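## Task

Find the yellow sponge whose shelf-edge label, directly beneath it, reads F76, and set it on the desk so it rests there unsupported once the robot lets go. The robot must not tip over or be left leaning, or the task fails.

## Robot and tools

ROBOT. TidyBot++: a wheeled base 0.54 m long, 0.50 m wide and 0.38 m tall, carrying one seven-joint arm with a two-finger gripper. There is only one arm, so every joint command is a single set of named joints. The shoulder sits 0.12 m ahead of the base centre at 0.68 m height. Segments: upper arm 0.42 m, forearm 0.31 m, hand 0.31 m to the hand point. At the start the arm is folded, hand pointing down, poking up to 0.08 m past the base front, elbow up to 1.15 m high. A downward-pointing hand reaches at most about 0.94 m height, and only near the base. Two cameras: base_camera (fixed on the base, looking forward and down) and wrist_camera (fisheye, looks along the hand).

FRAMES. Base frame: origin on the floor under the base centre, x forward, y left, z up. hand_pose is reported in this frame, for the point between the finger pads; its z axis runs out along the fingers, its y axis is the closing direction. Odometry frame = base frame at scene start; heading is left-positive, -3.142 to 3.142. base_tilt is in degrees, forward and right positive.

execute_actions. Argument actions: a list holding one action or none (empty just reports state and images). An action may contain:
- base: exactly one relative move, counted from the base's last reported position: translate_m (metres, forward positive, -2 to 2), strafe_m (metres, left positive, -2 to 2) or rotate_rad (radians, counter-clockwise from above positive, -6.3 to 6.3).
- joints: absolute targets by name, radians: joint_1_rad (unlimited; positive turns the arm clockwise from above, opposite to rotate_rad), joint_2_rad (shoulder, -2.249 to 2.249), joint_3_rad (unlimited), joint_4_rad (elbow, -2.579 to 2.579), joint_5_rad (unlimited), joint_6_rad (wrist, -2.099 to 2.099), joint_7_rad (unlimited; hand down, positive is counter-clockwise from above, 1.57 opens fingers left/right). Unlimited joints go the short way; turn past half a revolution in steps. gripper_pos: 0 fully open to 1 fully closed; pad gap about 85 x (1 - gripper_pos) mm.
- speeds: optional lower top speeds for this action only, keyed translate_m / strafe_m (0.05 to 0.5 m/s) or rotate_rad (0.1 to 1.57 rad/s); defaults are the maxima. A base move needing over 8.667 s is refused, as is any action over 15 s.
Optional cameras: list of base_camera, wrist_camera or all; omitted or null gives all, [] gives none. Unknown keys, names or out-of-range values refuse the whole call and nothing moves.

PLANAR ARM MATH. With joint_1_rad = 0, joint_3_rad = 3.14, joint_5_rad = 0 the arm moves in the base's x-z plane. Angles from vertical (forward positive): upper = j2, forearm = j2 - j4, hand = j2 - j4 - j6. The hand point lies ahead of the shoulder by the sum of length x sin(angle) and above it by the sum of length x cos(angle).

RESULTS. base_status and joint_status describe how the last accepted action ended: done, off_target (stopped away from target, may still be pushing), contact_stop or time_out (target dropped, holds in place), not_followed (a self-collision check withheld arm targets; a cause: line explains; they may be retried later), limit_stop_at_motor_heat. For the gripper at 1, done means empty; off_target means something is held. on_its_own lists uncommanded motion. motor_effort gives percent of max per motor, peak in brackets; readings are noisy. Also reported: joint_positions, hand_pose, base_odometry (wheel counting; slip counts as travel, drifts a few cm and degrees over many moves), base_tilt, motor temperatures, and a pictures line giving image order. Warnings: ARM HIT, MOTOR HOT (from 60 °C), OVER-TEMPERATURE FAULT (75 °C, arm sinks), torque fault (arm frozen 10 s, rest of call skipped). If a stop is reported, later motion calls in the same reply are skipped. A joint or base omitted from an action may keep pushing toward its previous target.

OTHER TOOLS. wait(seconds 0 to 10): commands nothing, returns state and images. zoom_image(camera, region [x0, y0, x1, y1] in pixels, at most 504 x 504, origin top-left) enlarges the latest full image of that camera; useful for reading labels. read_manual(section, default licences): licence text only. finished_scene(scene 1 or 2): irreversible end of scene, reports success and gives the next task; the sponge must stay on the desk afterwards. Replying without a tool call ends all remaining scenes.

ACCURACY. Friction leaves joints slightly short while still saying done; resending the same target does nothing. To correct, send each joint its previous command plus (wanted - read). hand_pose itself can be 1 to 2 cm off; trust the images. Held objects make the arm sag; while holding, never command a joint to its read angle. Camera calibration is given for base frame with small errors; wrist_camera pose inherits joint reading errors.

AVOID. Dropping or slamming the sponge, knocking things over, hard pushes. Driving while the arm is caught on something above about 0.8 m can tip the robot; sideways force on a raised hand can lift wheels. A blocked base pushes hard and may still report done; back off rather than push. Do not drive the arm into furniture (torque fault). Limit holding time to keep motors cool. Loose objects may occasionally get nudged.

Each tool is called after "Emit:" by a JSON object that holds its "name" and its "arguments".

## Session

Emit:
{"name": "execute_actions", "arguments": {"actions": []}}

Scene clock: 0.00 s.
Motor temperatures (°C, as the motors report them): [33 32 31 31 39 42 39]
base_odometry: x=+0.000 y=+0.000 heading=+0.000 (m, m, rad; odometry frame)
base_tilt: forward=+0.1 right=-0.3 (deg)
base_status: not commanded
joint_positions: joint_1_rad=+0.006 joint_2_rad=-0.356 joint_3_rad=+3.149 joint_4_rad=-2.567 joint_5_rad=-0.010 joint_6_rad=-0.925 joint_7_rad=+1.607 gripper_pos=+0.000
joint_status: not commanded
motor_effort: joint_1_rad=+0 joint_2_rad=+1 joint_3_rad=+0 joint_4_rad=+10 joint_5_rad=+2 joint_6_rad=-2 joint_7_rad=+0 (%)
hand_pose: x=+0.2262 y=+0.0026 z=+0.5772 quat_wxyz=(-0.005, +1.000, +0.009, +0.003) (m; base frame)
pictures: base_camera, wrist_camera
Images, in order (width x height): base_camera 644x364, wrist_camera 644x476.

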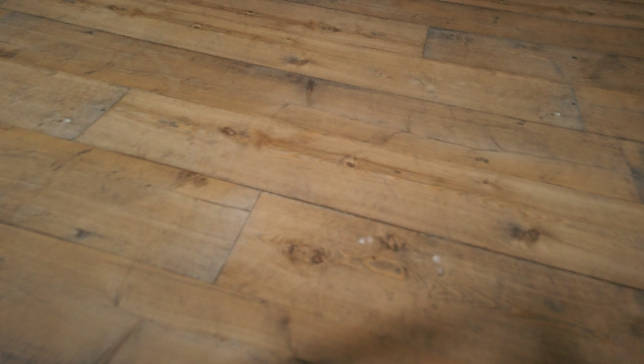

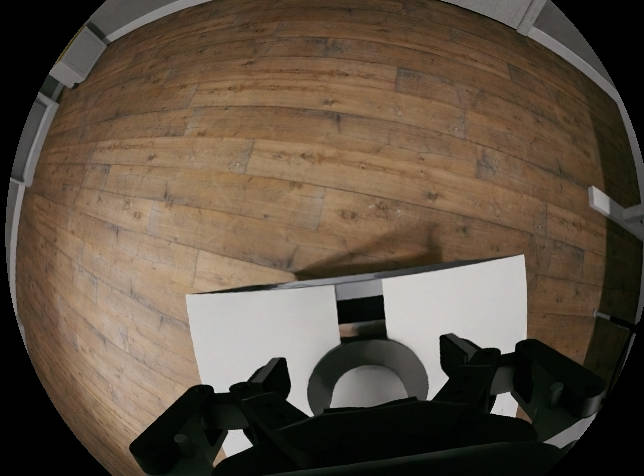

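Point the hand horizontally: hand angle 1.57 → j6 = 2.21-1.57=0.64.

Emit:
{"name": "execute_actions", "arguments": {"actions": [{"joints":{"joint_6_rad":0.55}}], "cameras": ["wrist_camera"]}}

Emit:
{"name": "execute_actions", "arguments": {"actions": [{"base":{"rotate_rad":2.1}}], "cameras": ["wrist_camera"]}}

Emit:
{"name": "execute_actions", "arguments": {"actions": [{"base":{"rotate_rad":2.1}}], "cameras": ["wrist_camera"]}}

Scene clock: 2.07 s.
Motor temperatures (°C, as the motors report them): [33 32 31 31 39 42 39]
base_odometry: x=+0.000 y=+0.000 heading=+0.000 (m, m, rad; odometry frame)
base_tilt: forward=+0.1 right=-0.3 (deg)
base_status: not commanded
joint_positions: joint_1_rad=+0.006 joint_2_rad=-0.356 joint_3_rad=+3.149 joint_4_rad=-2.566 joint_5_rad=-0.010 joint_6_rad=+0.543 joint_7_rad=+1.607 gripper_pos=+0.000
joint_status: all done
motor_effort: joint_1_rad=+0(0) joint_2_rad=-6(6) joint_3_rad=+0(0) joint_4_rad=+17(17) joint_5_rad=+2(2) joint_6_rad=+7(8) joint_7_rad=+0(0) (%)
hand_pose: x=+0.5345 y=-0.0062 z=+0.8591 quat_wxyz=(+0.015, +0.740, +0.003, +0.672) (m; base frame)
pictures: wrist_camera
camera_calibration (this result's frames):
wrist_camera: T_world_to_cam=[[0.0350219, -0.988932, -0.14418, 0.119017], [-0.026077, 0.143315, -0.989334, 0.931663], [0.999046, 0.0384081, -0.0207692, -0.388522], [0, 0, 0, 1]] pos_world=[0.408278, -0.000898687, 0.930816]
Images, in order (width x height): wrist_camera 644x476.

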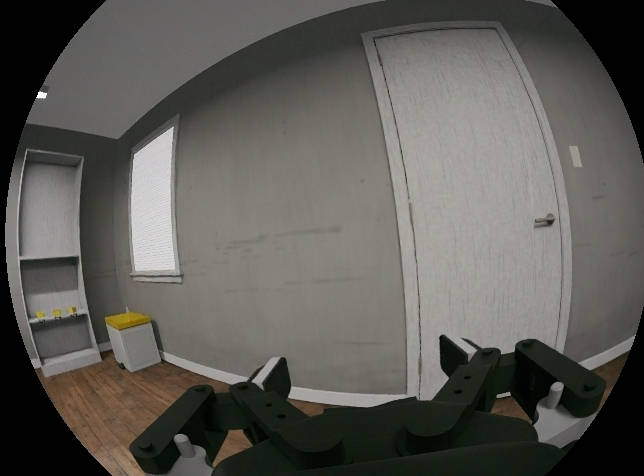

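Scene clock: 4.73 s.
Motor temperatures (°C, as the motors report them): [33 32 31 31 39 42 39]
base_odometry: x=+0.000 y=+0.000 heading=+2.100 (m, m, rad; odometry frame)
base_tilt: forward=+0.1 right=-0.3 (deg)
base_status: done
joint_positions: joint_1_rad=+0.006 joint_2_rad=-0.356 joint_3_rad=+3.149 joint_4_rad=-2.566 joint_5_rad=-0.010 joint_6_rad=+0.543 joint_7_rad=+1.607 gripper_pos=+0.000
joint_status: not commanded
motor_effort: joint_1_rad=+0(1) joint_2_rad=-6(6) joint_3_rad=+0(1) joint_4_rad=+17(17) joint_5_rad=+2(2) joint_6_rad=+7(7) joint_7_rad=+0(1) (%)
hand_pose: x=+0.5345 y=-0.0062 z=+0.8591 quat_wxyz=(+0.015, +0.740, +0.003, +0.672) (m; base frame)
pictures: wrist_camera
camera_calibration (this result's frames):
wrist_camera: T_world_to_cam=[[0.0350155, -0.988931, -0.144182, 0.11902], [-0.0260762, 0.143317, -0.989333, 0.931662], [0.999047, 0.0384017, -0.0207692, -0.388522], [0, 0, 0, 1]] pos_world=[0.408278, -0.00090121, 0.930816]
Images, in order (width x height): wrist_camera 644x476.

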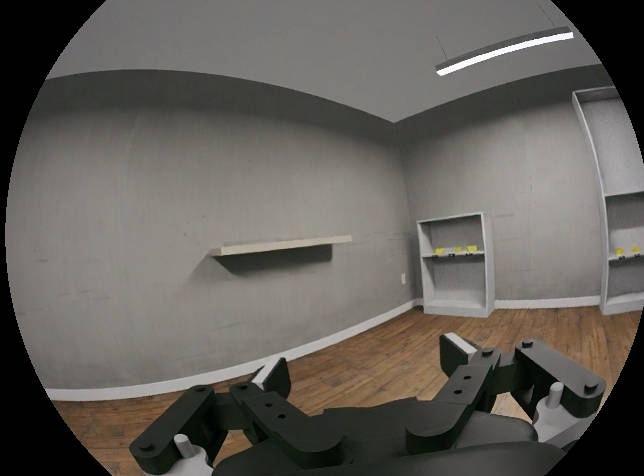

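Scene clock: 7.40 s.
Motor temperatures (°C, as the motors report them): [33 32 31 31 39 42 39]
base_odometry: x=+0.000 y=+0.000 heading=-2.084 (m, m, rad; odometry frame)
base_tilt: forward=+0.1 right=-0.3 (deg)
base_status: done
joint_positions: joint_1_rad=+0.006 joint_2_rad=-0.356 joint_3_rad=+3.149 joint_4_rad=-2.566 joint_5_rad=-0.010 joint_6_rad=+0.543 joint_7_rad=+1.607 gripper_pos=+0.000
joint_status: not commanded
motor_effort: joint_1_rad=+0(1) joint_2_rad=-6(6) joint_3_rad=+0(1) joint_4_rad=+17(17) joint_5_rad=+2(2) joint_6_rad=+7(7) joint_7_rad=+0(0) (%)
hand_pose: x=+0.5345 y=-0.0063 z=+0.8591 quat_wxyz=(+0.015, +0.740, +0.003, +0.672) (m; base frame)
pictures: wrist_camera
camera_calibration (this result's frames):
wrist_camera: T_world_to_cam=[[0.0349927, -0.988931, -0.144191, 0.119028], [-0.0260725, 0.143326, -0.989332, 0.931661], [0.999047, 0.0383788, -0.0207685, -0.388523], [0, 0, 0, 1]] pos_world=[0.408278, -0.000909986, 0.930816]
Images, in order (width x height): wrist_camera 644x476.

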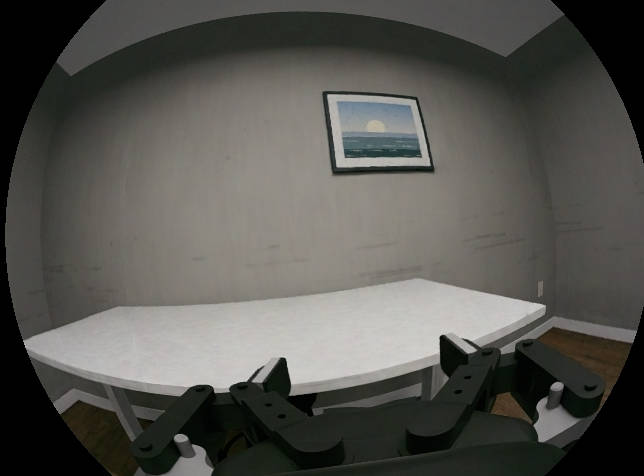

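Emit:
{"name": "execute_actions", "arguments": {"actions": [{"base":{"rotate_rad":-2.9}}], "cameras": []}}

Emit:
{"name": "execute_actions", "arguments": {"actions": [{"base":{"translate_m":1.3}}]}}

Scene clock: 11.03 s.
Motor temperatures (°C, as the motors report them): [33 32 31 31 39 42 39]
base_odometry: x=+0.000 y=+0.000 heading=+1.300 (m, m, rad; odometry frame)
base_tilt: forward=+0.1 right=-0.3 (deg)
base_status: done
joint_positions: joint_1_rad=+0.006 joint_2_rad=-0.356 joint_3_rad=+3.149 joint_4_rad=-2.566 joint_5_rad=-0.010 joint_6_rad=+0.543 joint_7_rad=+1.607 gripper_pos=+0.000
joint_status: not commanded
motor_effort: joint_1_rad=+0(1) joint_2_rad=-6(7) joint_3_rad=+0(1) joint_4_rad=+16(17) joint_5_rad=+1(3) joint_6_rad=+7(7) joint_7_rad=+0(0) (%)
hand_pose: x=+0.5345 y=-0.0060 z=+0.8591 quat_wxyz=(+0.015, +0.740, +0.003, +0.672) (m; base frame)
pictures: none
No camera images: the call's "cameras" was empty. Leave "cameras" out to get every camera's image.

Scene clock: 15.00 s.
Motor temperatures (°C, as the motors report them): [33 32 31 31 39 42 39]
base_odometry: x=+0.350 y=+1.252 heading=+1.299 (m, m, rad; odometry frame)
base_tilt: forward=+0.1 right=-0.3 (deg)
base_status: done
joint_positions: joint_1_rad=+0.006 joint_2_rad=-0.356 joint_3_rad=+3.149 joint_4_rad=-2.566 joint_5_rad=-0.010 joint_6_rad=+0.543 joint_7_rad=+1.607 gripper_pos=+0.000
joint_status: not commanded
motor_effort: joint_1_rad=+0(0) joint_2_rad=-6(9) joint_3_rad=-1(0) joint_4_rad=+17(18) joint_5_rad=+2(2) joint_6_rad=+7(8) joint_7_rad=-1(2) (%)
hand_pose: x=+0.5345 y=-0.0060 z=+0.8591 quat_wxyz=(+0.015, +0.740, +0.003, +0.672) (m; base frame)
pictures: base_camera, wrist_camera
camera_calibration (this result's frames):
wrist_camera: T_world_to_cam=[[0.0354517, -0.988939, -0.144021, 0.118858], [-0.0260759, 0.143147, -0.989358, 0.931674], [0.999031, 0.0388299, -0.0207127, -0.388545], [0, 0, 0, 1]] pos_world=[0.408249, -0.00073595, 0.930829]
Images, in order (width x height): base_camera 644x364, wrist_camera 644x476.

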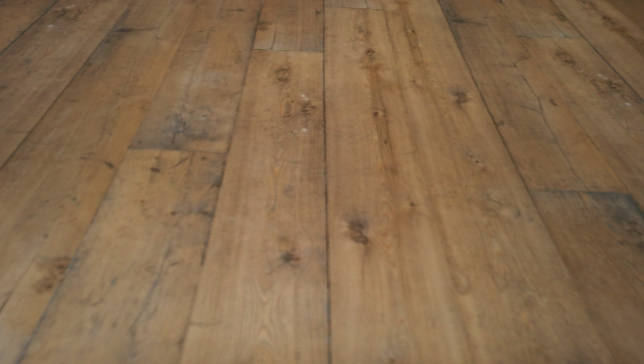

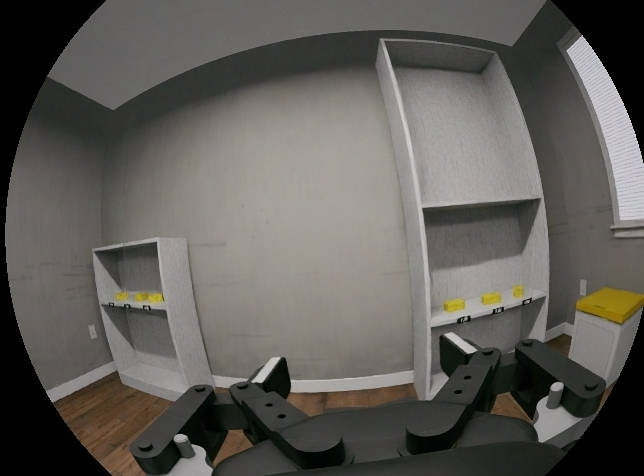

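Emit:
{"name": "zoom_image", "arguments": {"camera": "wrist_camera", "region": [420, 270, 560, 340]}}

Emit:
{"name": "zoom_image", "arguments": {"camera": "wrist_camera", "region": [90, 280, 180, 325]}}

Region (420, 270, 560, 340) of wrist_camera's 644x476 image, scaled by 3.600.

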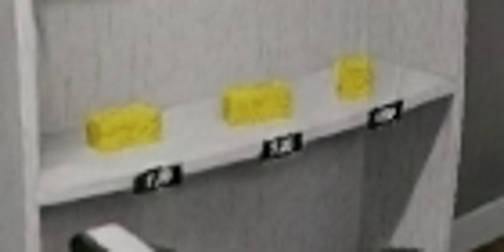

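Region (90, 280, 180, 325) of wrist_camera's 644x476 image, scaled by 5.600.

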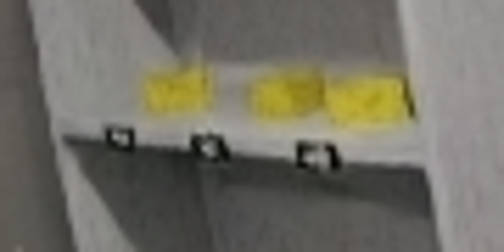

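Emit:
{"name": "execute_actions", "arguments": {"actions": [{"base":{"rotate_rad":-0.055}}], "cameras": []}}

Emit:
{"name": "execute_actions", "arguments": {"actions": [{"base":{"strafe_m":-0.75},"joints":{"joint_6_rad":0.3}}], "cameras": []}}

Emit:
{"name": "execute_actions", "arguments": {"actions": [{"base":{"translate_m":0.4}}]}}

Scene clock: 16.50 s.
Motor temperatures (°C, as the motors report them): [33 32 31 31 39 42 39]
base_odometry: x=+0.350 y=+1.252 heading=+1.244 (m, m, rad; odometry frame)
base_tilt: forward=+0.1 right=-0.3 (deg)
base_status: done
joint_positions: joint_1_rad=+0.006 joint_2_rad=-0.356 joint_3_rad=+3.149 joint_4_rad=-2.566 joint_5_rad=-0.010 joint_6_rad=+0.543 joint_7_rad=+1.607 gripper_pos=+0.000
joint_status: not commanded
motor_effort: joint_1_rad=+0(1) joint_2_rad=-6(6) joint_3_rad=+0(1) joint_4_rad=+17(17) joint_5_rad=+1(1) joint_6_rad=+7(7) joint_7_rad=-1(1) (%)
hand_pose: x=+0.5345 y=-0.0063 z=+0.8591 quat_wxyz=(+0.015, +0.740, +0.003, +0.672) (m; base frame)
pictures: none
No camera images: the call's "cameras" was empty. Leave "cameras" out to get every camera's image.

Scene clock: 19.37 s.
Motor temperatures (°C, as the motors report them): [33 32 31 31 39 42 39]
base_odometry: x=+1.060 y=+1.012 heading=+1.244 (m, m, rad; odometry frame)
base_tilt: forward=+0.1 right=-0.3 (deg)
base_status: done
joint_positions: joint_1_rad=+0.006 joint_2_rad=-0.356 joint_3_rad=+3.149 joint_4_rad=-2.570 joint_5_rad=-0.010 joint_6_rad=+0.309 joint_7_rad=+1.607 gripper_pos=+0.000
joint_status: all done
motor_effort: joint_1_rad=+0(1) joint_2_rad=-6(7) joint_3_rad=+0(2) joint_4_rad=+17(18) joint_5_rad=+2(1) joint_6_rad=+7(8) joint_7_rad=+1(1) (%)
hand_pose: x=+0.5179 y=-0.0052 z=+0.7853 quat_wxyz=(+0.012, +0.815, +0.004, +0.579) (m; base frame)
pictures: none
No camera images: the call's "cameras" was empty. Leave "cameras" out to get every camera's image.

Scene clock: 21.53 s.
Motor temperatures (°C, as the motors report them): [33 32 31 31 39 42 39]
base_odometry: x=+1.189 y=+1.391 heading=+1.244 (m, m, rad; odometry frame)
base_tilt: forward=+0.1 right=-0.3 (deg)
base_status: done
joint_positions: joint_1_rad=+0.006 joint_2_rad=-0.354 joint_3_rad=+3.149 joint_4_rad=-2.569 joint_5_rad=-0.010 joint_6_rad=+0.309 joint_7_rad=+1.607 gripper_pos=+0.000
joint_status: not commanded
motor_effort: joint_1_rad=+0(0) joint_2_rad=-6(9) joint_3_rad=+0(0) joint_4_rad=+16(17) joint_5_rad=+2(2) joint_6_rad=+7(7) joint_7_rad=+0(1) (%)
hand_pose: x=+0.5184 y=-0.0052 z=+0.7851 quat_wxyz=(+0.012, +0.815, +0.004, +0.579) (m; base frame)
pictures: base_camera, wrist_camera
camera_calibration (this result's frames):
wrist_camera: T_world_to_cam=[[0.00147408, -0.988202, -0.153151, 0.134353], [-0.261108, 0.147458, -0.953981, 0.951963], [0.965308, 0.0413951, -0.25781, -0.170404], [0, 0, 0, 1]] pos_world=[0.412859, -0.000552568, 0.884799]
Images, in order (width x height): base_camera 644x364, wrist_camera 644x476.

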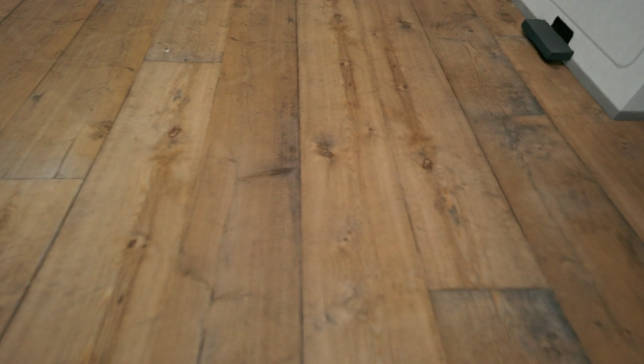

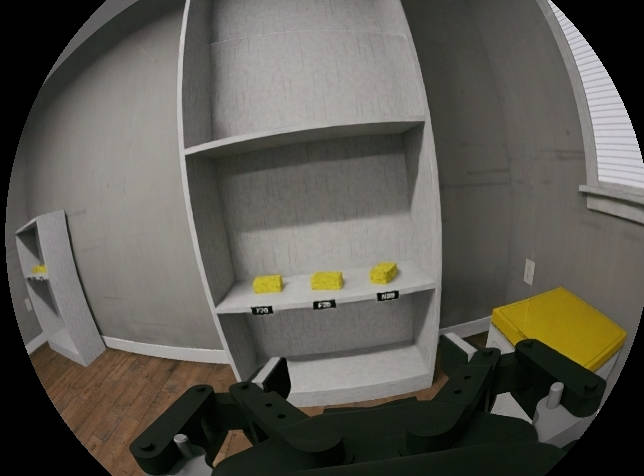

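Emit:
{"name": "zoom_image", "arguments": {"camera": "wrist_camera", "region": [240, 255, 410, 325]}}

Region (240, 255, 410, 325) of wrist_camera's 644x476 image, scaled by 2.965; it fills the top 208 rows of this view, and the rest is white.

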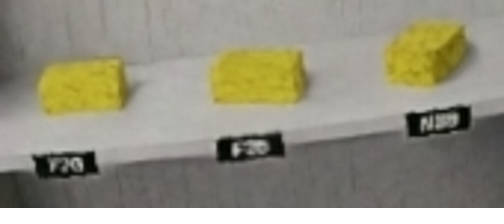

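Emit:
{"name": "execute_actions", "arguments": {"actions": [{"base":{"translate_m":0.12},"joints":{"joint_2_rad":0.4,"joint_4_rad":-2.3,"joint_6_rad":0.8}}]}}

Scene clock: 29.83 s.
Motor temperatures (°C, as the motors report them): [33 32 31 31 39 42 39]
base_odometry: x=+1.228 y=+1.504 heading=+1.243 (m, m, rad; odometry frame)
base_tilt: forward=+0.1 right=-0.3 (deg)
base_status: done
joint_positions: joint_1_rad=+0.006 joint_2_rad=+0.392 joint_3_rad=+3.149 joint_4_rad=-2.311 joint_5_rad=-0.010 joint_6_rad=+0.769 joint_7_rad=+1.607 gripper_pos=+0.000
joint_status: all done
motor_effort: joint_1_rad=+0(0) joint_2_rad=-29(30) joint_3_rad=-1(0) joint_4_rad=+10(17) joint_5_rad=+1(2) joint_6_rad=+7(7) joint_7_rad=-1(0) (%)
hand_pose: x=+0.7043 y=-0.0086 z=+0.6753 quat_wxyz=(+0.016, +0.823, +0.006, +0.567) (m; base frame)
pictures: base_camera, wrist_camera
camera_calibration (this result's frames):
wrist_camera: T_world_to_cam=[[-0.00532139, -0.989502, -0.14442, 0.112824], [-0.287075, 0.139854, -0.947644, 0.910237], [0.957893, 0.0364164, -0.284805, -0.354554], [0, 0, 0, 1]] pos_world=[0.601531, -0.00274947, 0.777895]
Images, in order (width x height): base_camera 644x364, wrist_camera 644x476.

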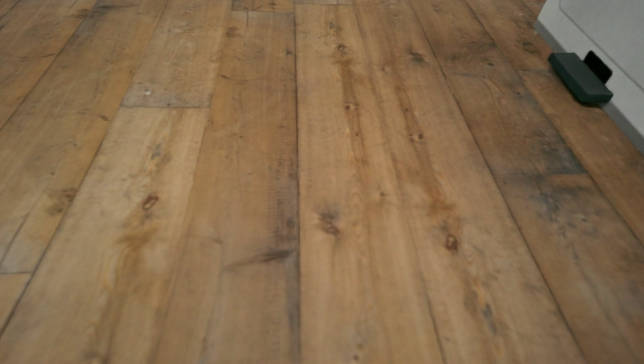

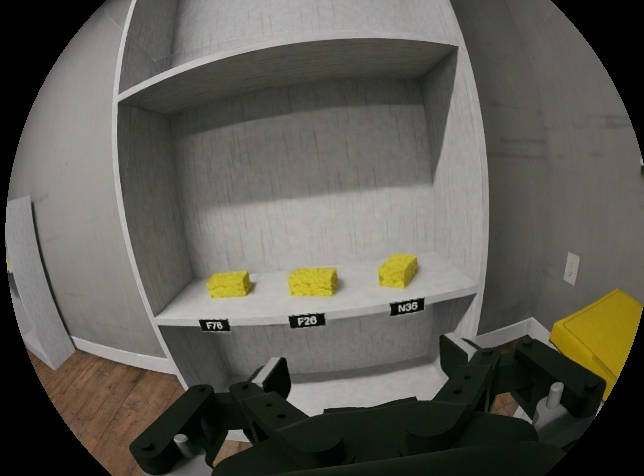

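Emit:
{"name": "execute_actions", "arguments": {"actions": [{"base":{"strafe_m":0.27},"joints":{"joint_2_rad":0.55,"joint_4_rad":-1.41,"joint_6_rad":-0.94}}], "cameras": []}}

Emit:
{"name": "execute_actions", "arguments": {"actions": [{"base":{"translate_m":0.3}}]}}

Scene clock: 33.27 s.
Motor temperatures (°C, as the motors report them): [33 32 31 31 39 42 39]
base_odometry: x=+0.972 y=+1.592 heading=+1.243 (m, m, rad; odometry frame)
base_tilt: forward=+0.1 right=-0.3 (deg)
base_status: done
joint_positions: joint_1_rad=+0.001 joint_2_rad=+0.531 joint_3_rad=+3.148 joint_4_rad=-1.420 joint_5_rad=-0.010 joint_6_rad=-0.913 joint_7_rad=+1.607 gripper_pos=+0.000
joint_status: all done
motor_effort: joint_1_rad=+0(4) joint_2_rad=-39(40) joint_3_rad=-1(2) joint_4_rad=+15(16) joint_5_rad=+2(2) joint_6_rad=+1(8) joint_7_rad=+0(1) (%)
hand_pose: x=+0.7094 y=-0.0001 z=+0.6284 quat_wxyz=(+0.000, +0.990, +0.013, +0.138) (m; base frame)
pictures: none
No camera images: the call's "cameras" was empty. Leave "cameras" out to get every camera's image.

Scene clock: 35.20 s.
Motor temperatures (°C, as the motors report them): [33 32 31 31 39 42 39]
base_odometry: x=+1.068 y=+1.876 heading=+1.244 (m, m, rad; odometry frame)
base_tilt: forward=+0.1 right=-0.3 (deg)
base_status: done
joint_positions: joint_1_rad=+0.001 joint_2_rad=+0.543 joint_3_rad=+3.148 joint_4_rad=-1.415 joint_5_rad=-0.010 joint_6_rad=-0.915 joint_7_rad=+1.607 gripper_pos=+0.000
joint_status: not commanded
motor_effort: joint_1_rad=+1(1) joint_2_rad=-39(42) joint_3_rad=+0(1) joint_4_rad=+16(16) joint_5_rad=+2(1) joint_6_rad=+1(2) joint_7_rad=+0(0) (%)
hand_pose: x=+0.7105 y=-0.0001 z=+0.6233 quat_wxyz=(+0.000, +0.991, +0.013, +0.134) (m; base frame)
pictures: base_camera, wrist_camera
camera_calibration (this result's frames):
wrist_camera: T_world_to_cam=[[-0.115413, -0.987889, -0.10371, 0.16662], [-0.934526, 0.143375, -0.325736, 0.933895], [0.336661, 0.059326, -0.939755, 0.473952], [0, 0, 0, 1]] pos_world=[0.732418, 0.00258744, 0.766883]
Images, in order (width x height): base_camera 644x364, wrist_camera 644x476.

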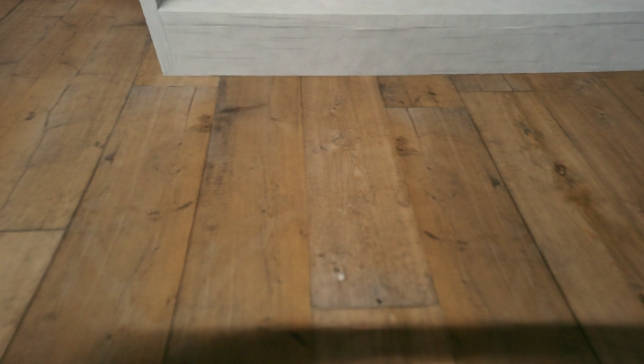

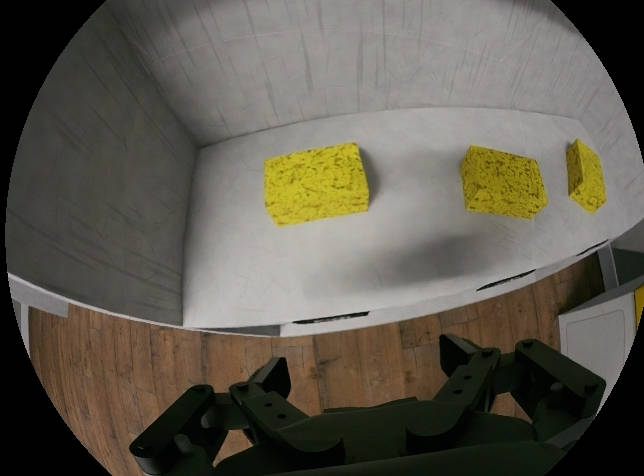

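Emit:
{"name": "execute_actions", "arguments": {"actions": [{"base":{"translate_m":0.17},"joints":{"joint_7_rad":0.04,"joint_1_rad":-0.04}}]}}

Scene clock: 37.43 s.
Motor temperatures (°C, as the motors report them): [33 32 31 31 39 42 39]
base_odometry: x=+1.123 y=+2.037 heading=+1.244 (m, m, rad; odometry frame)
base_tilt: forward=+0.1 right=-0.3 (deg)
base_status: done
joint_positions: joint_1_rad=-0.024 joint_2_rad=+0.547 joint_3_rad=+3.148 joint_4_rad=-1.413 joint_5_rad=-0.010 joint_6_rad=-0.915 joint_7_rad=+0.058 gripper_pos=+0.000
joint_status: all done
motor_effort: joint_1_rad=+0(3) joint_2_rad=-39(42) joint_3_rad=+0(2) joint_4_rad=+15(17) joint_5_rad=+1(1) joint_6_rad=+1(2) joint_7_rad=+0(2) (%)
hand_pose: x=+0.7106 y=+0.0147 z=+0.6214 quat_wxyz=(-0.094, +0.726, -0.675, +0.094) (m; base frame)
pictures: base_camera, wrist_camera
camera_calibration (this result's frames):
wrist_camera: T_world_to_cam=[[-0.941193, 0.094067, -0.324511, 0.889122], [0.109182, 0.993609, -0.0286446, -0.00751369], [0.319742, -0.0623908, -0.945448, 0.488625], [0, 0, 0, 1]] pos_world=[0.681422, -0.0456857, 0.750285]
Images, in order (width x height): base_camera 644x364, wrist_camera 644x476.

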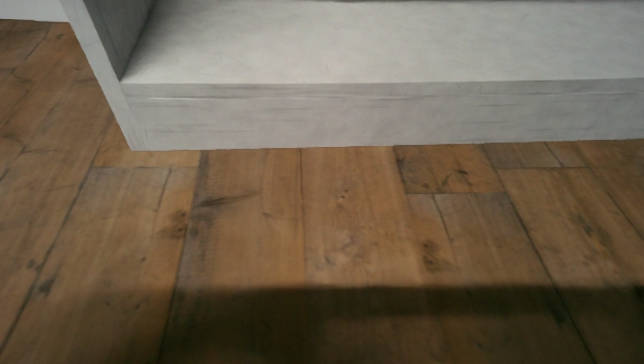

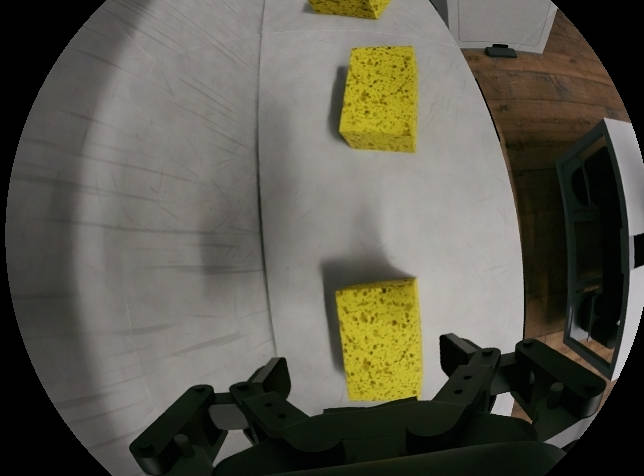

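Emit:
{"name": "execute_actions", "arguments": {"actions": [{"joints":{"joint_1_rad":-0.085,"joint_2_rad":0.614,"joint_4_rad":-1.51,"joint_6_rad":-0.74}}], "cameras": ["wrist_camera"]}}

Scene clock: 38.90 s.
Motor temperatures (°C, as the motors report them): [33 32 31 31 39 42 39]
base_odometry: x=+1.123 y=+2.037 heading=+1.244 (m, m, rad; odometry frame)
base_tilt: forward=+0.1 right=-0.3 (deg)
base_status: not commanded
joint_positions: joint_1_rad=-0.075 joint_2_rad=+0.613 joint_3_rad=+3.148 joint_4_rad=-1.505 joint_5_rad=-0.010 joint_6_rad=-0.766 joint_7_rad=+0.058 gripper_pos=+0.000
joint_status: all done
motor_effort: joint_1_rad=+0(1) joint_2_rad=-41(43) joint_3_rad=-1(1) joint_4_rad=+14(15) joint_5_rad=+1(2) joint_6_rad=+1(2) joint_7_rad=+0(0) (%)
hand_pose: x=+0.7072 y=+0.0442 z=+0.5615 quat_wxyz=(-0.093, +0.743, -0.657, +0.089) (m; base frame)
pictures: wrist_camera
camera_calibration (this result's frames):
wrist_camera: T_world_to_cam=[[-0.947381, 0.0466363, -0.316693, 0.86581], [0.0593895, 0.997762, -0.0307318, -0.00197037], [0.314551, -0.0479229, -0.94803, 0.439427], [0, 0, 0, 1]] pos_world=[0.682147, -0.0173536, 0.690726]
Images, in order (width x height): wrist_camera 644x476.

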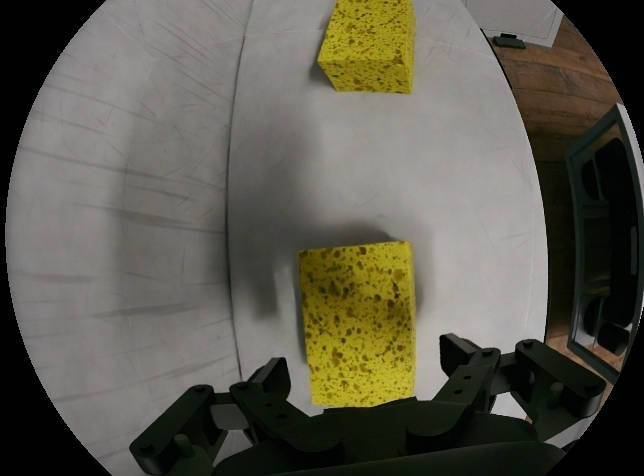

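Emit:
{"name": "execute_actions", "arguments": {"actions": [{"joints":{"joint_2_rad":0.70,"joint_4_rad":-1.518,"joint_6_rad":-0.645}}], "cameras": ["wrist_camera"]}}

Emit:
{"name": "execute_actions", "arguments": {"actions": [{"joints":{"gripper_pos":1}}], "cameras": ["wrist_camera"]}}

Scene clock: 40.23 s.
Motor temperatures (°C, as the motors report them): [33 32 31 31 39 42 39]
base_odometry: x=+1.123 y=+2.037 heading=+1.244 (m, m, rad; odometry frame)
base_tilt: forward=+0.1 right=-0.3 (deg)
base_status: not commanded
joint_positions: joint_1_rad=-0.075 joint_2_rad=+0.681 joint_3_rad=+3.148 joint_4_rad=-1.507 joint_5_rad=-0.010 joint_6_rad=-0.673 joint_7_rad=+0.058 gripper_pos=+0.000
joint_status: all done
motor_effort: joint_1_rad=+0(1) joint_2_rad=-42(44) joint_3_rad=+0(1) joint_4_rad=+13(14) joint_5_rad=+1(2) joint_6_rad=+1(2) joint_7_rad=-1(0) (%)
hand_pose: x=+0.7250 y=+0.0452 z=+0.5279 quat_wxyz=(-0.101, +0.742, -0.656, +0.097) (m; base frame)
pictures: wrist_camera
camera_calibration (this result's frames):
wrist_camera: T_world_to_cam=[[-0.93975, 0.0472633, -0.33858, 0.877969], [0.0604731, 0.997761, -0.0285667, -0.00700814], [0.336472, -0.0473205, -0.940504, 0.382041], [0, 0, 0, 1]] pos_world=[0.696949, -0.0164249, 0.656374]
Images, in order (width x height): wrist_camera 644x476.

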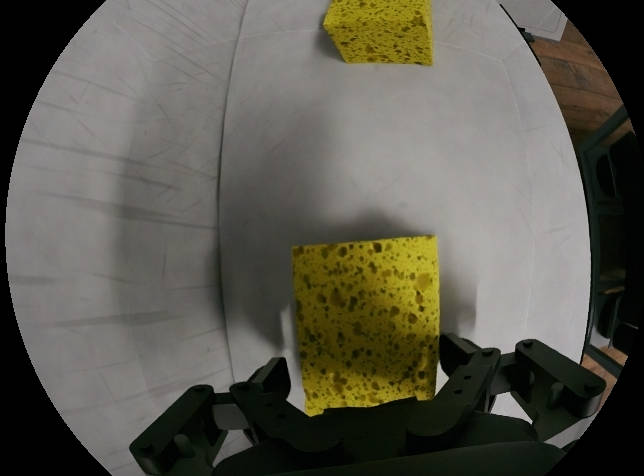

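Scene clock: 41.33 s.
Motor temperatures (°C, as the motors report them): [33 32 31 31 39 42 39]
base_odometry: x=+1.123 y=+2.037 heading=+1.244 (m, m, rad; odometry frame)
base_tilt: forward=+0.1 right=-0.3 (deg)
base_status: not commanded
joint_positions: joint_1_rad=-0.075 joint_2_rad=+0.670 joint_3_rad=+3.148 joint_4_rad=-1.507 joint_5_rad=-0.010 joint_6_rad=-0.672 joint_7_rad=+0.058 gripper_pos=+0.343
joint_status: gripper_pos off_target (ended at +0.343, target +1.000)
motor_effort: joint_1_rad=+0(1) joint_2_rad=-35(42) joint_3_rad=-1(1) joint_4_rad=+11(14) joint_5_rad=+2(1) joint_6_rad=+1(2) joint_7_rad=+0(0) (%)
hand_pose: x=+0.7269 y=+0.0454 z=+0.5343 quat_wxyz=(-0.105, +0.741, -0.656, +0.101) (m; base frame)
pictures: wrist_camera
camera_calibration (this result's frames):
wrist_camera: T_world_to_cam=[[-0.935742, 0.0475666, -0.349462, 0.884811], [0.060803, 0.997785, -0.0269977, -0.00815685], [0.347404, -0.0465112, -0.936561, 0.377361], [0, 0, 0, 1]] pos_world=[0.697354, -0.0163972, 0.66241]
Images, in order (width x height): wrist_camera 644x476.

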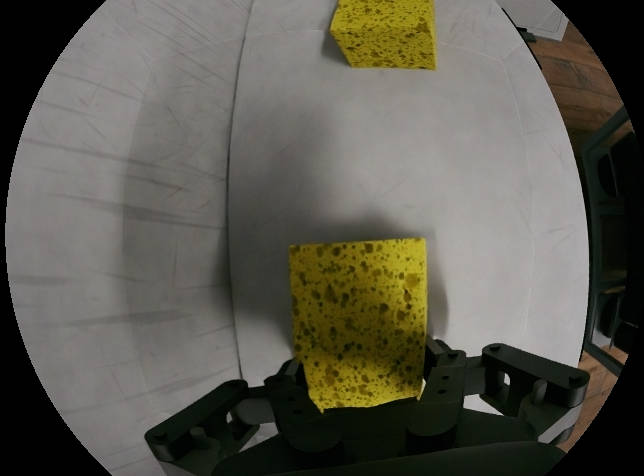

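Emit:
{"name": "execute_actions", "arguments": {"actions": [{"joints":{"joint_2_rad":0.58}}], "cameras": []}}

Emit:
{"name": "execute_actions", "arguments": {"actions": [{"base":{"translate_m":-1.9}}], "cameras": []}}

Emit:
{"name": "execute_actions", "arguments": {"actions": [{"base":{"rotate_rad":3.14},"joints":{"joint_1_rad":0,"joint_2_rad":0.2,"joint_4_rad":-1.15,"joint_6_rad":-1.51,"joint_7_rad":1.6}}]}}

Scene clock: 43.00 s.
Motor temperatures (°C, as the motors report them): [33 32 31 31 39 42 39]
base_odometry: x=+1.123 y=+2.037 heading=+1.244 (m, m, rad; odometry frame)
base_tilt: forward=+0.1 right=-0.3 (deg)
base_status: not commanded
joint_positions: joint_1_rad=-0.075 joint_2_rad=+0.584 joint_3_rad=+3.148 joint_4_rad=-1.516 joint_5_rad=-0.010 joint_6_rad=-0.672 joint_7_rad=+0.058 gripper_pos=+0.343
joint_status: all done
motor_effort: joint_1_rad=+0(0) joint_2_rad=-41(45) joint_3_rad=+0(1) joint_4_rad=+15(15) joint_5_rad=+2(2) joint_6_rad=+2(2) joint_7_rad=-1(0) (%)
hand_pose: x=+0.7332 y=+0.0459 z=+0.5836 quat_wxyz=(-0.132, +0.736, -0.651, +0.128) (m; base frame)
pictures: none
No camera images: the call's "cameras" was empty. Leave "cameras" out to get every camera's image.

Scene clock: 48.33 s.
Motor temperatures (°C, as the motors report them): [33 32 31 31 39 42 39]
base_odometry: x=+0.513 y=+0.237 heading=+1.244 (m, m, rad; odometry frame)
base_tilt: forward=+0.1 right=-0.3 (deg)
base_status: done
joint_positions: joint_1_rad=-0.079 joint_2_rad=+0.584 joint_3_rad=+3.148 joint_4_rad=-1.516 joint_5_rad=-0.010 joint_6_rad=-0.670 joint_7_rad=+0.058 gripper_pos=+0.343
joint_status: not commanded
motor_effort: joint_1_rad=+0(6) joint_2_rad=-40(43) joint_3_rad=-1(2) joint_4_rad=+15(16) joint_5_rad=+2(2) joint_6_rad=+2(3) joint_7_rad=+0(1) (%)
hand_pose: x=+0.7334 y=+0.0479 z=+0.5841 quat_wxyz=(-0.133, +0.737, -0.650, +0.128) (m; base frame)
pictures: none
No camera images: the call's "cameras" was empty. Leave "cameras" out to get every camera's image.

Scene clock: 51.83 s.
Motor temperatures (°C, as the motors report them): [33 32 31 31 39 42 39]
base_odometry: x=+0.513 y=+0.237 heading=-1.900 (m, m, rad; odometry frame)
base_tilt: forward=+0.1 right=-0.3 (deg)
base_status: done
joint_positions: joint_1_rad=-0.011 joint_2_rad=+0.217 joint_3_rad=+3.148 joint_4_rad=-1.154 joint_5_rad=-0.010 joint_6_rad=-1.479 joint_7_rad=+1.574 gripper_pos=+0.343
joint_status: all done
motor_effort: joint_1_rad=+0(5) joint_2_rad=-28(45) joint_3_rad=+0(3) joint_4_rad=+16(16) joint_5_rad=+2(3) joint_6_rad=+2(3) joint_7_rad=+0(1) (%)
hand_pose: x=+0.6071 y=+0.0068 z=+0.8569 quat_wxyz=(-0.004, +0.989, +0.004, +0.145) (m; base frame)
pictures: base_camera, wrist_camera
camera_calibration (this result's frames):
wrist_camera: T_world_to_cam=[[-0.128901, -0.98462, -0.117931, 0.206024], [-0.924694, 0.162303, -0.344383, 0.92225], [0.358227, 0.0646589, -0.931393, 0.707641], [0, 0, 0, 1]] pos_world=[0.625859, 0.0074165, 1.001]
Images, in order (width x height): base_camera 644x364, wrist_camera 644x476.

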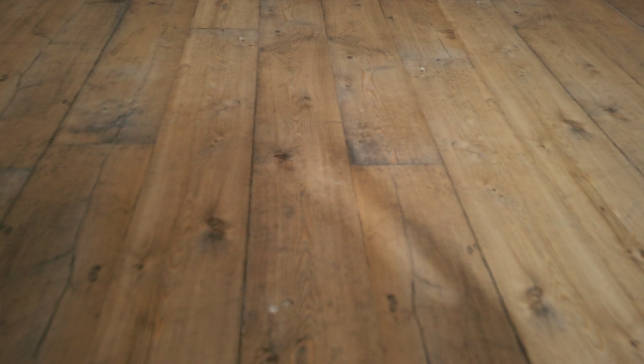

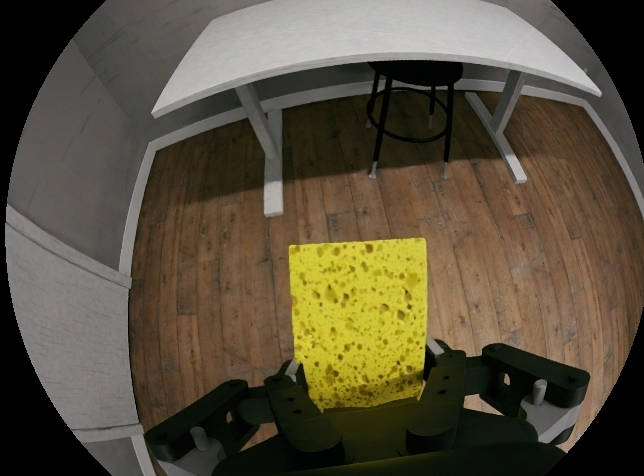

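Emit:
{"name": "execute_actions", "arguments": {"actions": [{"base":{"translate_m":0.62},"joints":{"joint_7_rad":0.04}}]}}

Scene clock: 54.73 s.
Motor temperatures (°C, as the motors report them): [33 32 31 31 39 42 39]
base_odometry: x=+0.314 y=-0.350 heading=-1.899 (m, m, rad; odometry frame)
base_tilt: forward=+0.1 right=-0.3 (deg)
base_status: done
joint_positions: joint_1_rad=-0.011 joint_2_rad=+0.205 joint_3_rad=+3.148 joint_4_rad=-1.154 joint_5_rad=-0.010 joint_6_rad=-1.484 joint_7_rad=+0.058 gripper_pos=+0.343
joint_status: all done
motor_effort: joint_1_rad=+0(1) joint_2_rad=-28(31) joint_3_rad=-1(1) joint_4_rad=+16(17) joint_5_rad=+1(1) joint_6_rad=+2(2) joint_7_rad=-1(1) (%)
hand_pose: x=+0.6036 y=+0.0067 z=+0.8623 quat_wxyz=(-0.105, +0.721, -0.677, +0.105) (m; base frame)
pictures: base_camera, wrist_camera
camera_calibration (this result's frames):
wrist_camera: T_world_to_cam=[[-0.929197, 0.103528, -0.354788, 0.886166], [0.118998, 0.992651, -0.0220011, 0.00735691], [0.349903, -0.0626625, -0.934688, 0.722609], [0, 0, 0, 1]] pos_world=[0.569704, -0.0537651, 0.989977]
Images, in order (width x height): base_camera 644x364, wrist_camera 644x476.

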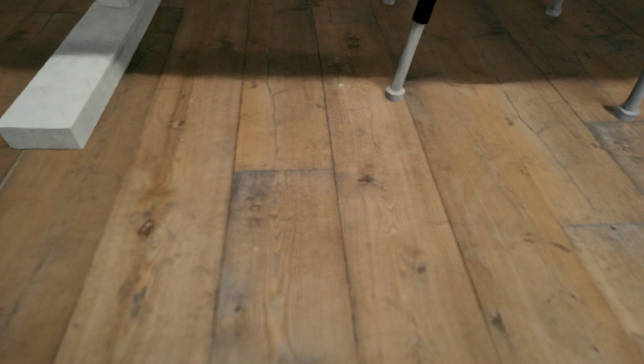

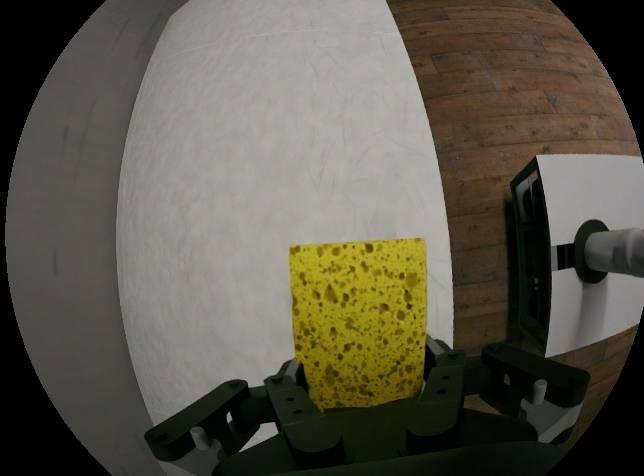

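Emit:
{"name": "execute_actions", "arguments": {"actions": [{"base":{"translate_m":0.08},"joints":{"joint_2_rad":0.4,"joint_6_rad":-1.27}}], "cameras": ["wrist_camera"]}}

Emit:
{"name": "execute_actions", "arguments": {"actions": [{"joints":{"joint_2_rad":0.45,"joint_6_rad":-1.22}}], "cameras": ["wrist_camera"]}}

Scene clock: 56.77 s.
Motor temperatures (°C, as the motors report them): [33 32 31 31 39 42 39]
base_odometry: x=+0.288 y=-0.426 heading=-1.898 (m, m, rad; odometry frame)
base_tilt: forward=+0.1 right=-0.3 (deg)
base_status: done
joint_positions: joint_1_rad=-0.011 joint_2_rad=+0.407 joint_3_rad=+3.148 joint_4_rad=-1.154 joint_5_rad=-0.010 joint_6_rad=-1.295 joint_7_rad=+0.058 gripper_pos=+0.343
joint_status: all done
motor_effort: joint_1_rad=+0(2) joint_2_rad=-36(43) joint_3_rad=-1(1) joint_4_rad=+16(18) joint_5_rad=+2(2) joint_6_rad=+1(3) joint_7_rad=+0(1) (%)
hand_pose: x=+0.6878 y=+0.0072 z=+0.7724 quat_wxyz=(-0.100, +0.721, -0.678, +0.101) (m; base frame)
pictures: wrist_camera
camera_calibration (this result's frames):
wrist_camera: T_world_to_cam=[[-0.933724, 0.104475, -0.34241, 0.925985], [0.12012, 0.992451, -0.0247429, -0.00377983], [0.337241, -0.0642333, -0.939225, 0.621338], [0, 0, 0, 1]] pos_world=[0.655528, -0.0530805, 0.900549]
Images, in order (width x height): wrist_camera 644x476.

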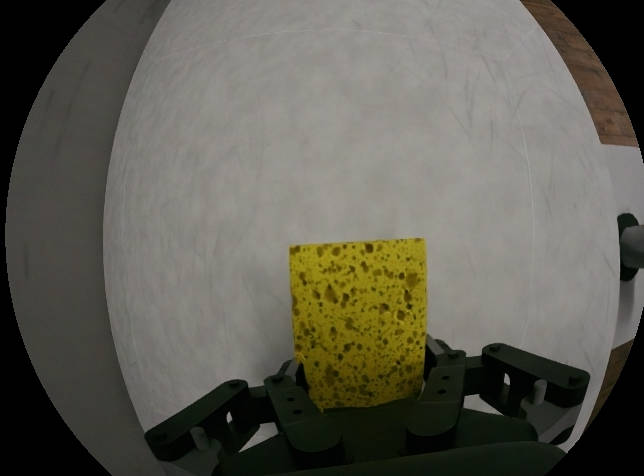

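Scene clock: 57.63 s.
Motor temperatures (°C, as the motors report them): [33 32 31 31 39 42 39]
base_odometry: x=+0.288 y=-0.426 heading=-1.898 (m, m, rad; odometry frame)
base_tilt: forward=+0.1 right=-0.3 (deg)
base_status: not commanded
joint_positions: joint_1_rad=-0.011 joint_2_rad=+0.443 joint_3_rad=+3.148 joint_4_rad=-1.154 joint_5_rad=-0.010 joint_6_rad=-1.248 joint_7_rad=+0.058 gripper_pos=+0.343
joint_status: all done
motor_effort: joint_1_rad=+0(0) joint_2_rad=-38(40) joint_3_rad=+0(1) joint_4_rad=+17(17) joint_5_rad=+2(2) joint_6_rad=+2(2) joint_7_rad=+0(0) (%)
hand_pose: x=+0.7047 y=+0.0073 z=+0.7560 quat_wxyz=(-0.104, +0.721, -0.677, +0.105) (m; base frame)
pictures: wrist_camera
camera_calibration (this result's frames):
wrist_camera: T_world_to_cam=[[-0.929791, 0.104723, -0.352878, 0.941288], [0.120716, 0.992407, -0.0235578, -0.00759894], [0.347731, -0.0645019, -0.935373, 0.589958], [0, 0, 0, 1]] pos_world=[0.670972, -0.0529799, 0.883811]
Images, in order (width x height): wrist_camera 644x476.

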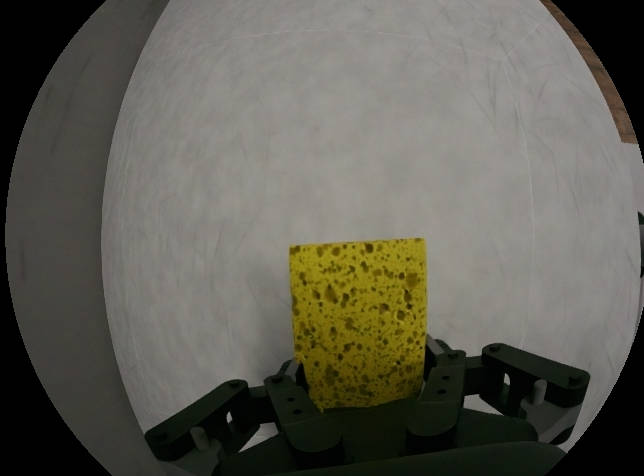

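Emit:
{"name": "execute_actions", "arguments": {"actions": [{"joints":{"joint_2_rad":0.5,"joint_6_rad":-1.18}}], "cameras": []}}

Scene clock: 59.27 s.
Motor temperatures (°C, as the motors report them): [33 32 31 31 39 42 39]
base_odometry: x=+0.288 y=-0.426 heading=-1.898 (m, m, rad; odometry frame)
base_tilt: forward=+0.1 right=-0.3 (deg)
base_status: not commanded
joint_positions: joint_1_rad=-0.011 joint_2_rad=+0.485 joint_3_rad=+3.148 joint_4_rad=-1.146 joint_5_rad=-0.010 joint_6_rad=-1.209 joint_7_rad=+0.058 gripper_pos=+0.343
joint_status: all done
motor_effort: joint_1_rad=+1(1) joint_2_rad=-33(40) joint_3_rad=+0(0) joint_4_rad=+14(17) joint_5_rad=+2(2) joint_6_rad=+1(1) joint_7_rad=+0(1) (%)
hand_pose: x=+0.7215 y=+0.0074 z=+0.7381 quat_wxyz=(-0.106, +0.720, -0.677, +0.107) (m; base frame)
pictures: none
No camera images: the call's "cameras" was empty. Leave "cameras" out to get every camera's image.

Contact.

Emit:
{"name": "execute_actions", "arguments": {"actions": [{"joints":{"gripper_pos":0,"joint_2_rad":0.48}}], "cameras": []}}

Emit:
{"name": "execute_actions", "arguments": {"actions": [{"joints":{"joint_2_rad":0.33,"joint_6_rad":-1.33}}], "cameras": ["wrist_camera"]}}

Emit:
{"name": "finished_scene", "arguments": {"scene": 1}}

Scene clock: 60.77 s.
Motor temperatures (°C, as the motors report them): [33 32 31 31 39 42 39]
base_odometry: x=+0.288 y=-0.426 heading=-1.898 (m, m, rad; odometry frame)
base_tilt: forward=+0.1 right=-0.3 (deg)
base_status: not commanded
joint_positions: joint_1_rad=-0.011 joint_2_rad=+0.482 joint_3_rad=+3.148 joint_4_rad=-1.145 joint_5_rad=-0.010 joint_6_rad=-1.209 joint_7_rad=+0.058 gripper_pos=+0.000
joint_status: all done
motor_effort: joint_1_rad=+0(0) joint_2_rad=-39(40) joint_3_rad=-1(1) joint_4_rad=+17(17) joint_5_rad=+2(2) joint_6_rad=+2(2) joint_7_rad=+0(0) (%)
hand_pose: x=+0.7218 y=+0.0074 z=+0.7398 quat_wxyz=(-0.107, +0.720, -0.677, +0.108) (m; base frame)
pictures: none
No camera images: the call's "cameras" was empty. Leave "cameras" out to get every camera's image.

Scene clock: 62.10 s.
Motor temperatures (°C, as the motors report them): [33 32 31 31 39 42 39]
base_odometry: x=+0.288 y=-0.426 heading=-1.898 (m, m, rad; odometry frame)
base_tilt: forward=+0.1 right=-0.3 (deg)
base_status: not commanded
joint_positions: joint_1_rad=-0.011 joint_2_rad=+0.324 joint_3_rad=+3.148 joint_4_rad=-1.145 joint_5_rad=-0.010 joint_6_rad=-1.303 joint_7_rad=+0.058 gripper_pos=+0.000
joint_status: all done
motor_effort: joint_1_rad=+0(0) joint_2_rad=-33(41) joint_3_rad=-1(1) joint_4_rad=+16(17) joint_5_rad=+2(2) joint_6_rad=+2(2) joint_7_rad=+0(0) (%)
hand_pose: x=+0.6782 y=+0.0071 z=+0.8219 quat_wxyz=(-0.129, +0.716, -0.673, +0.130) (m; base frame)
pictures: wrist_camera
camera_calibration (this result's frames):
wrist_camera: T_world_to_cam=[[-0.90199, 0.104745, -0.418858, 0.975284], [0.121647, 0.992478, -0.0137672, -0.0113648], [0.414266, -0.0633705, -0.907947, 0.593147], [0, 0, 0, 1]] pos_world=[0.635359, -0.0532892, 0.946896]
Images, in order (width x height): wrist_camera 644x476.

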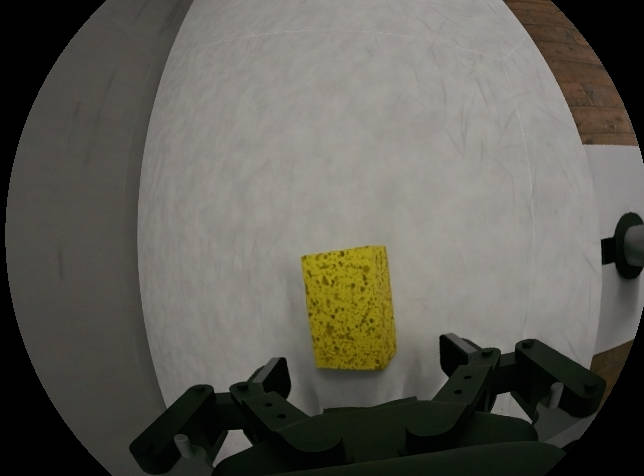

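The scene is finished: the task was done.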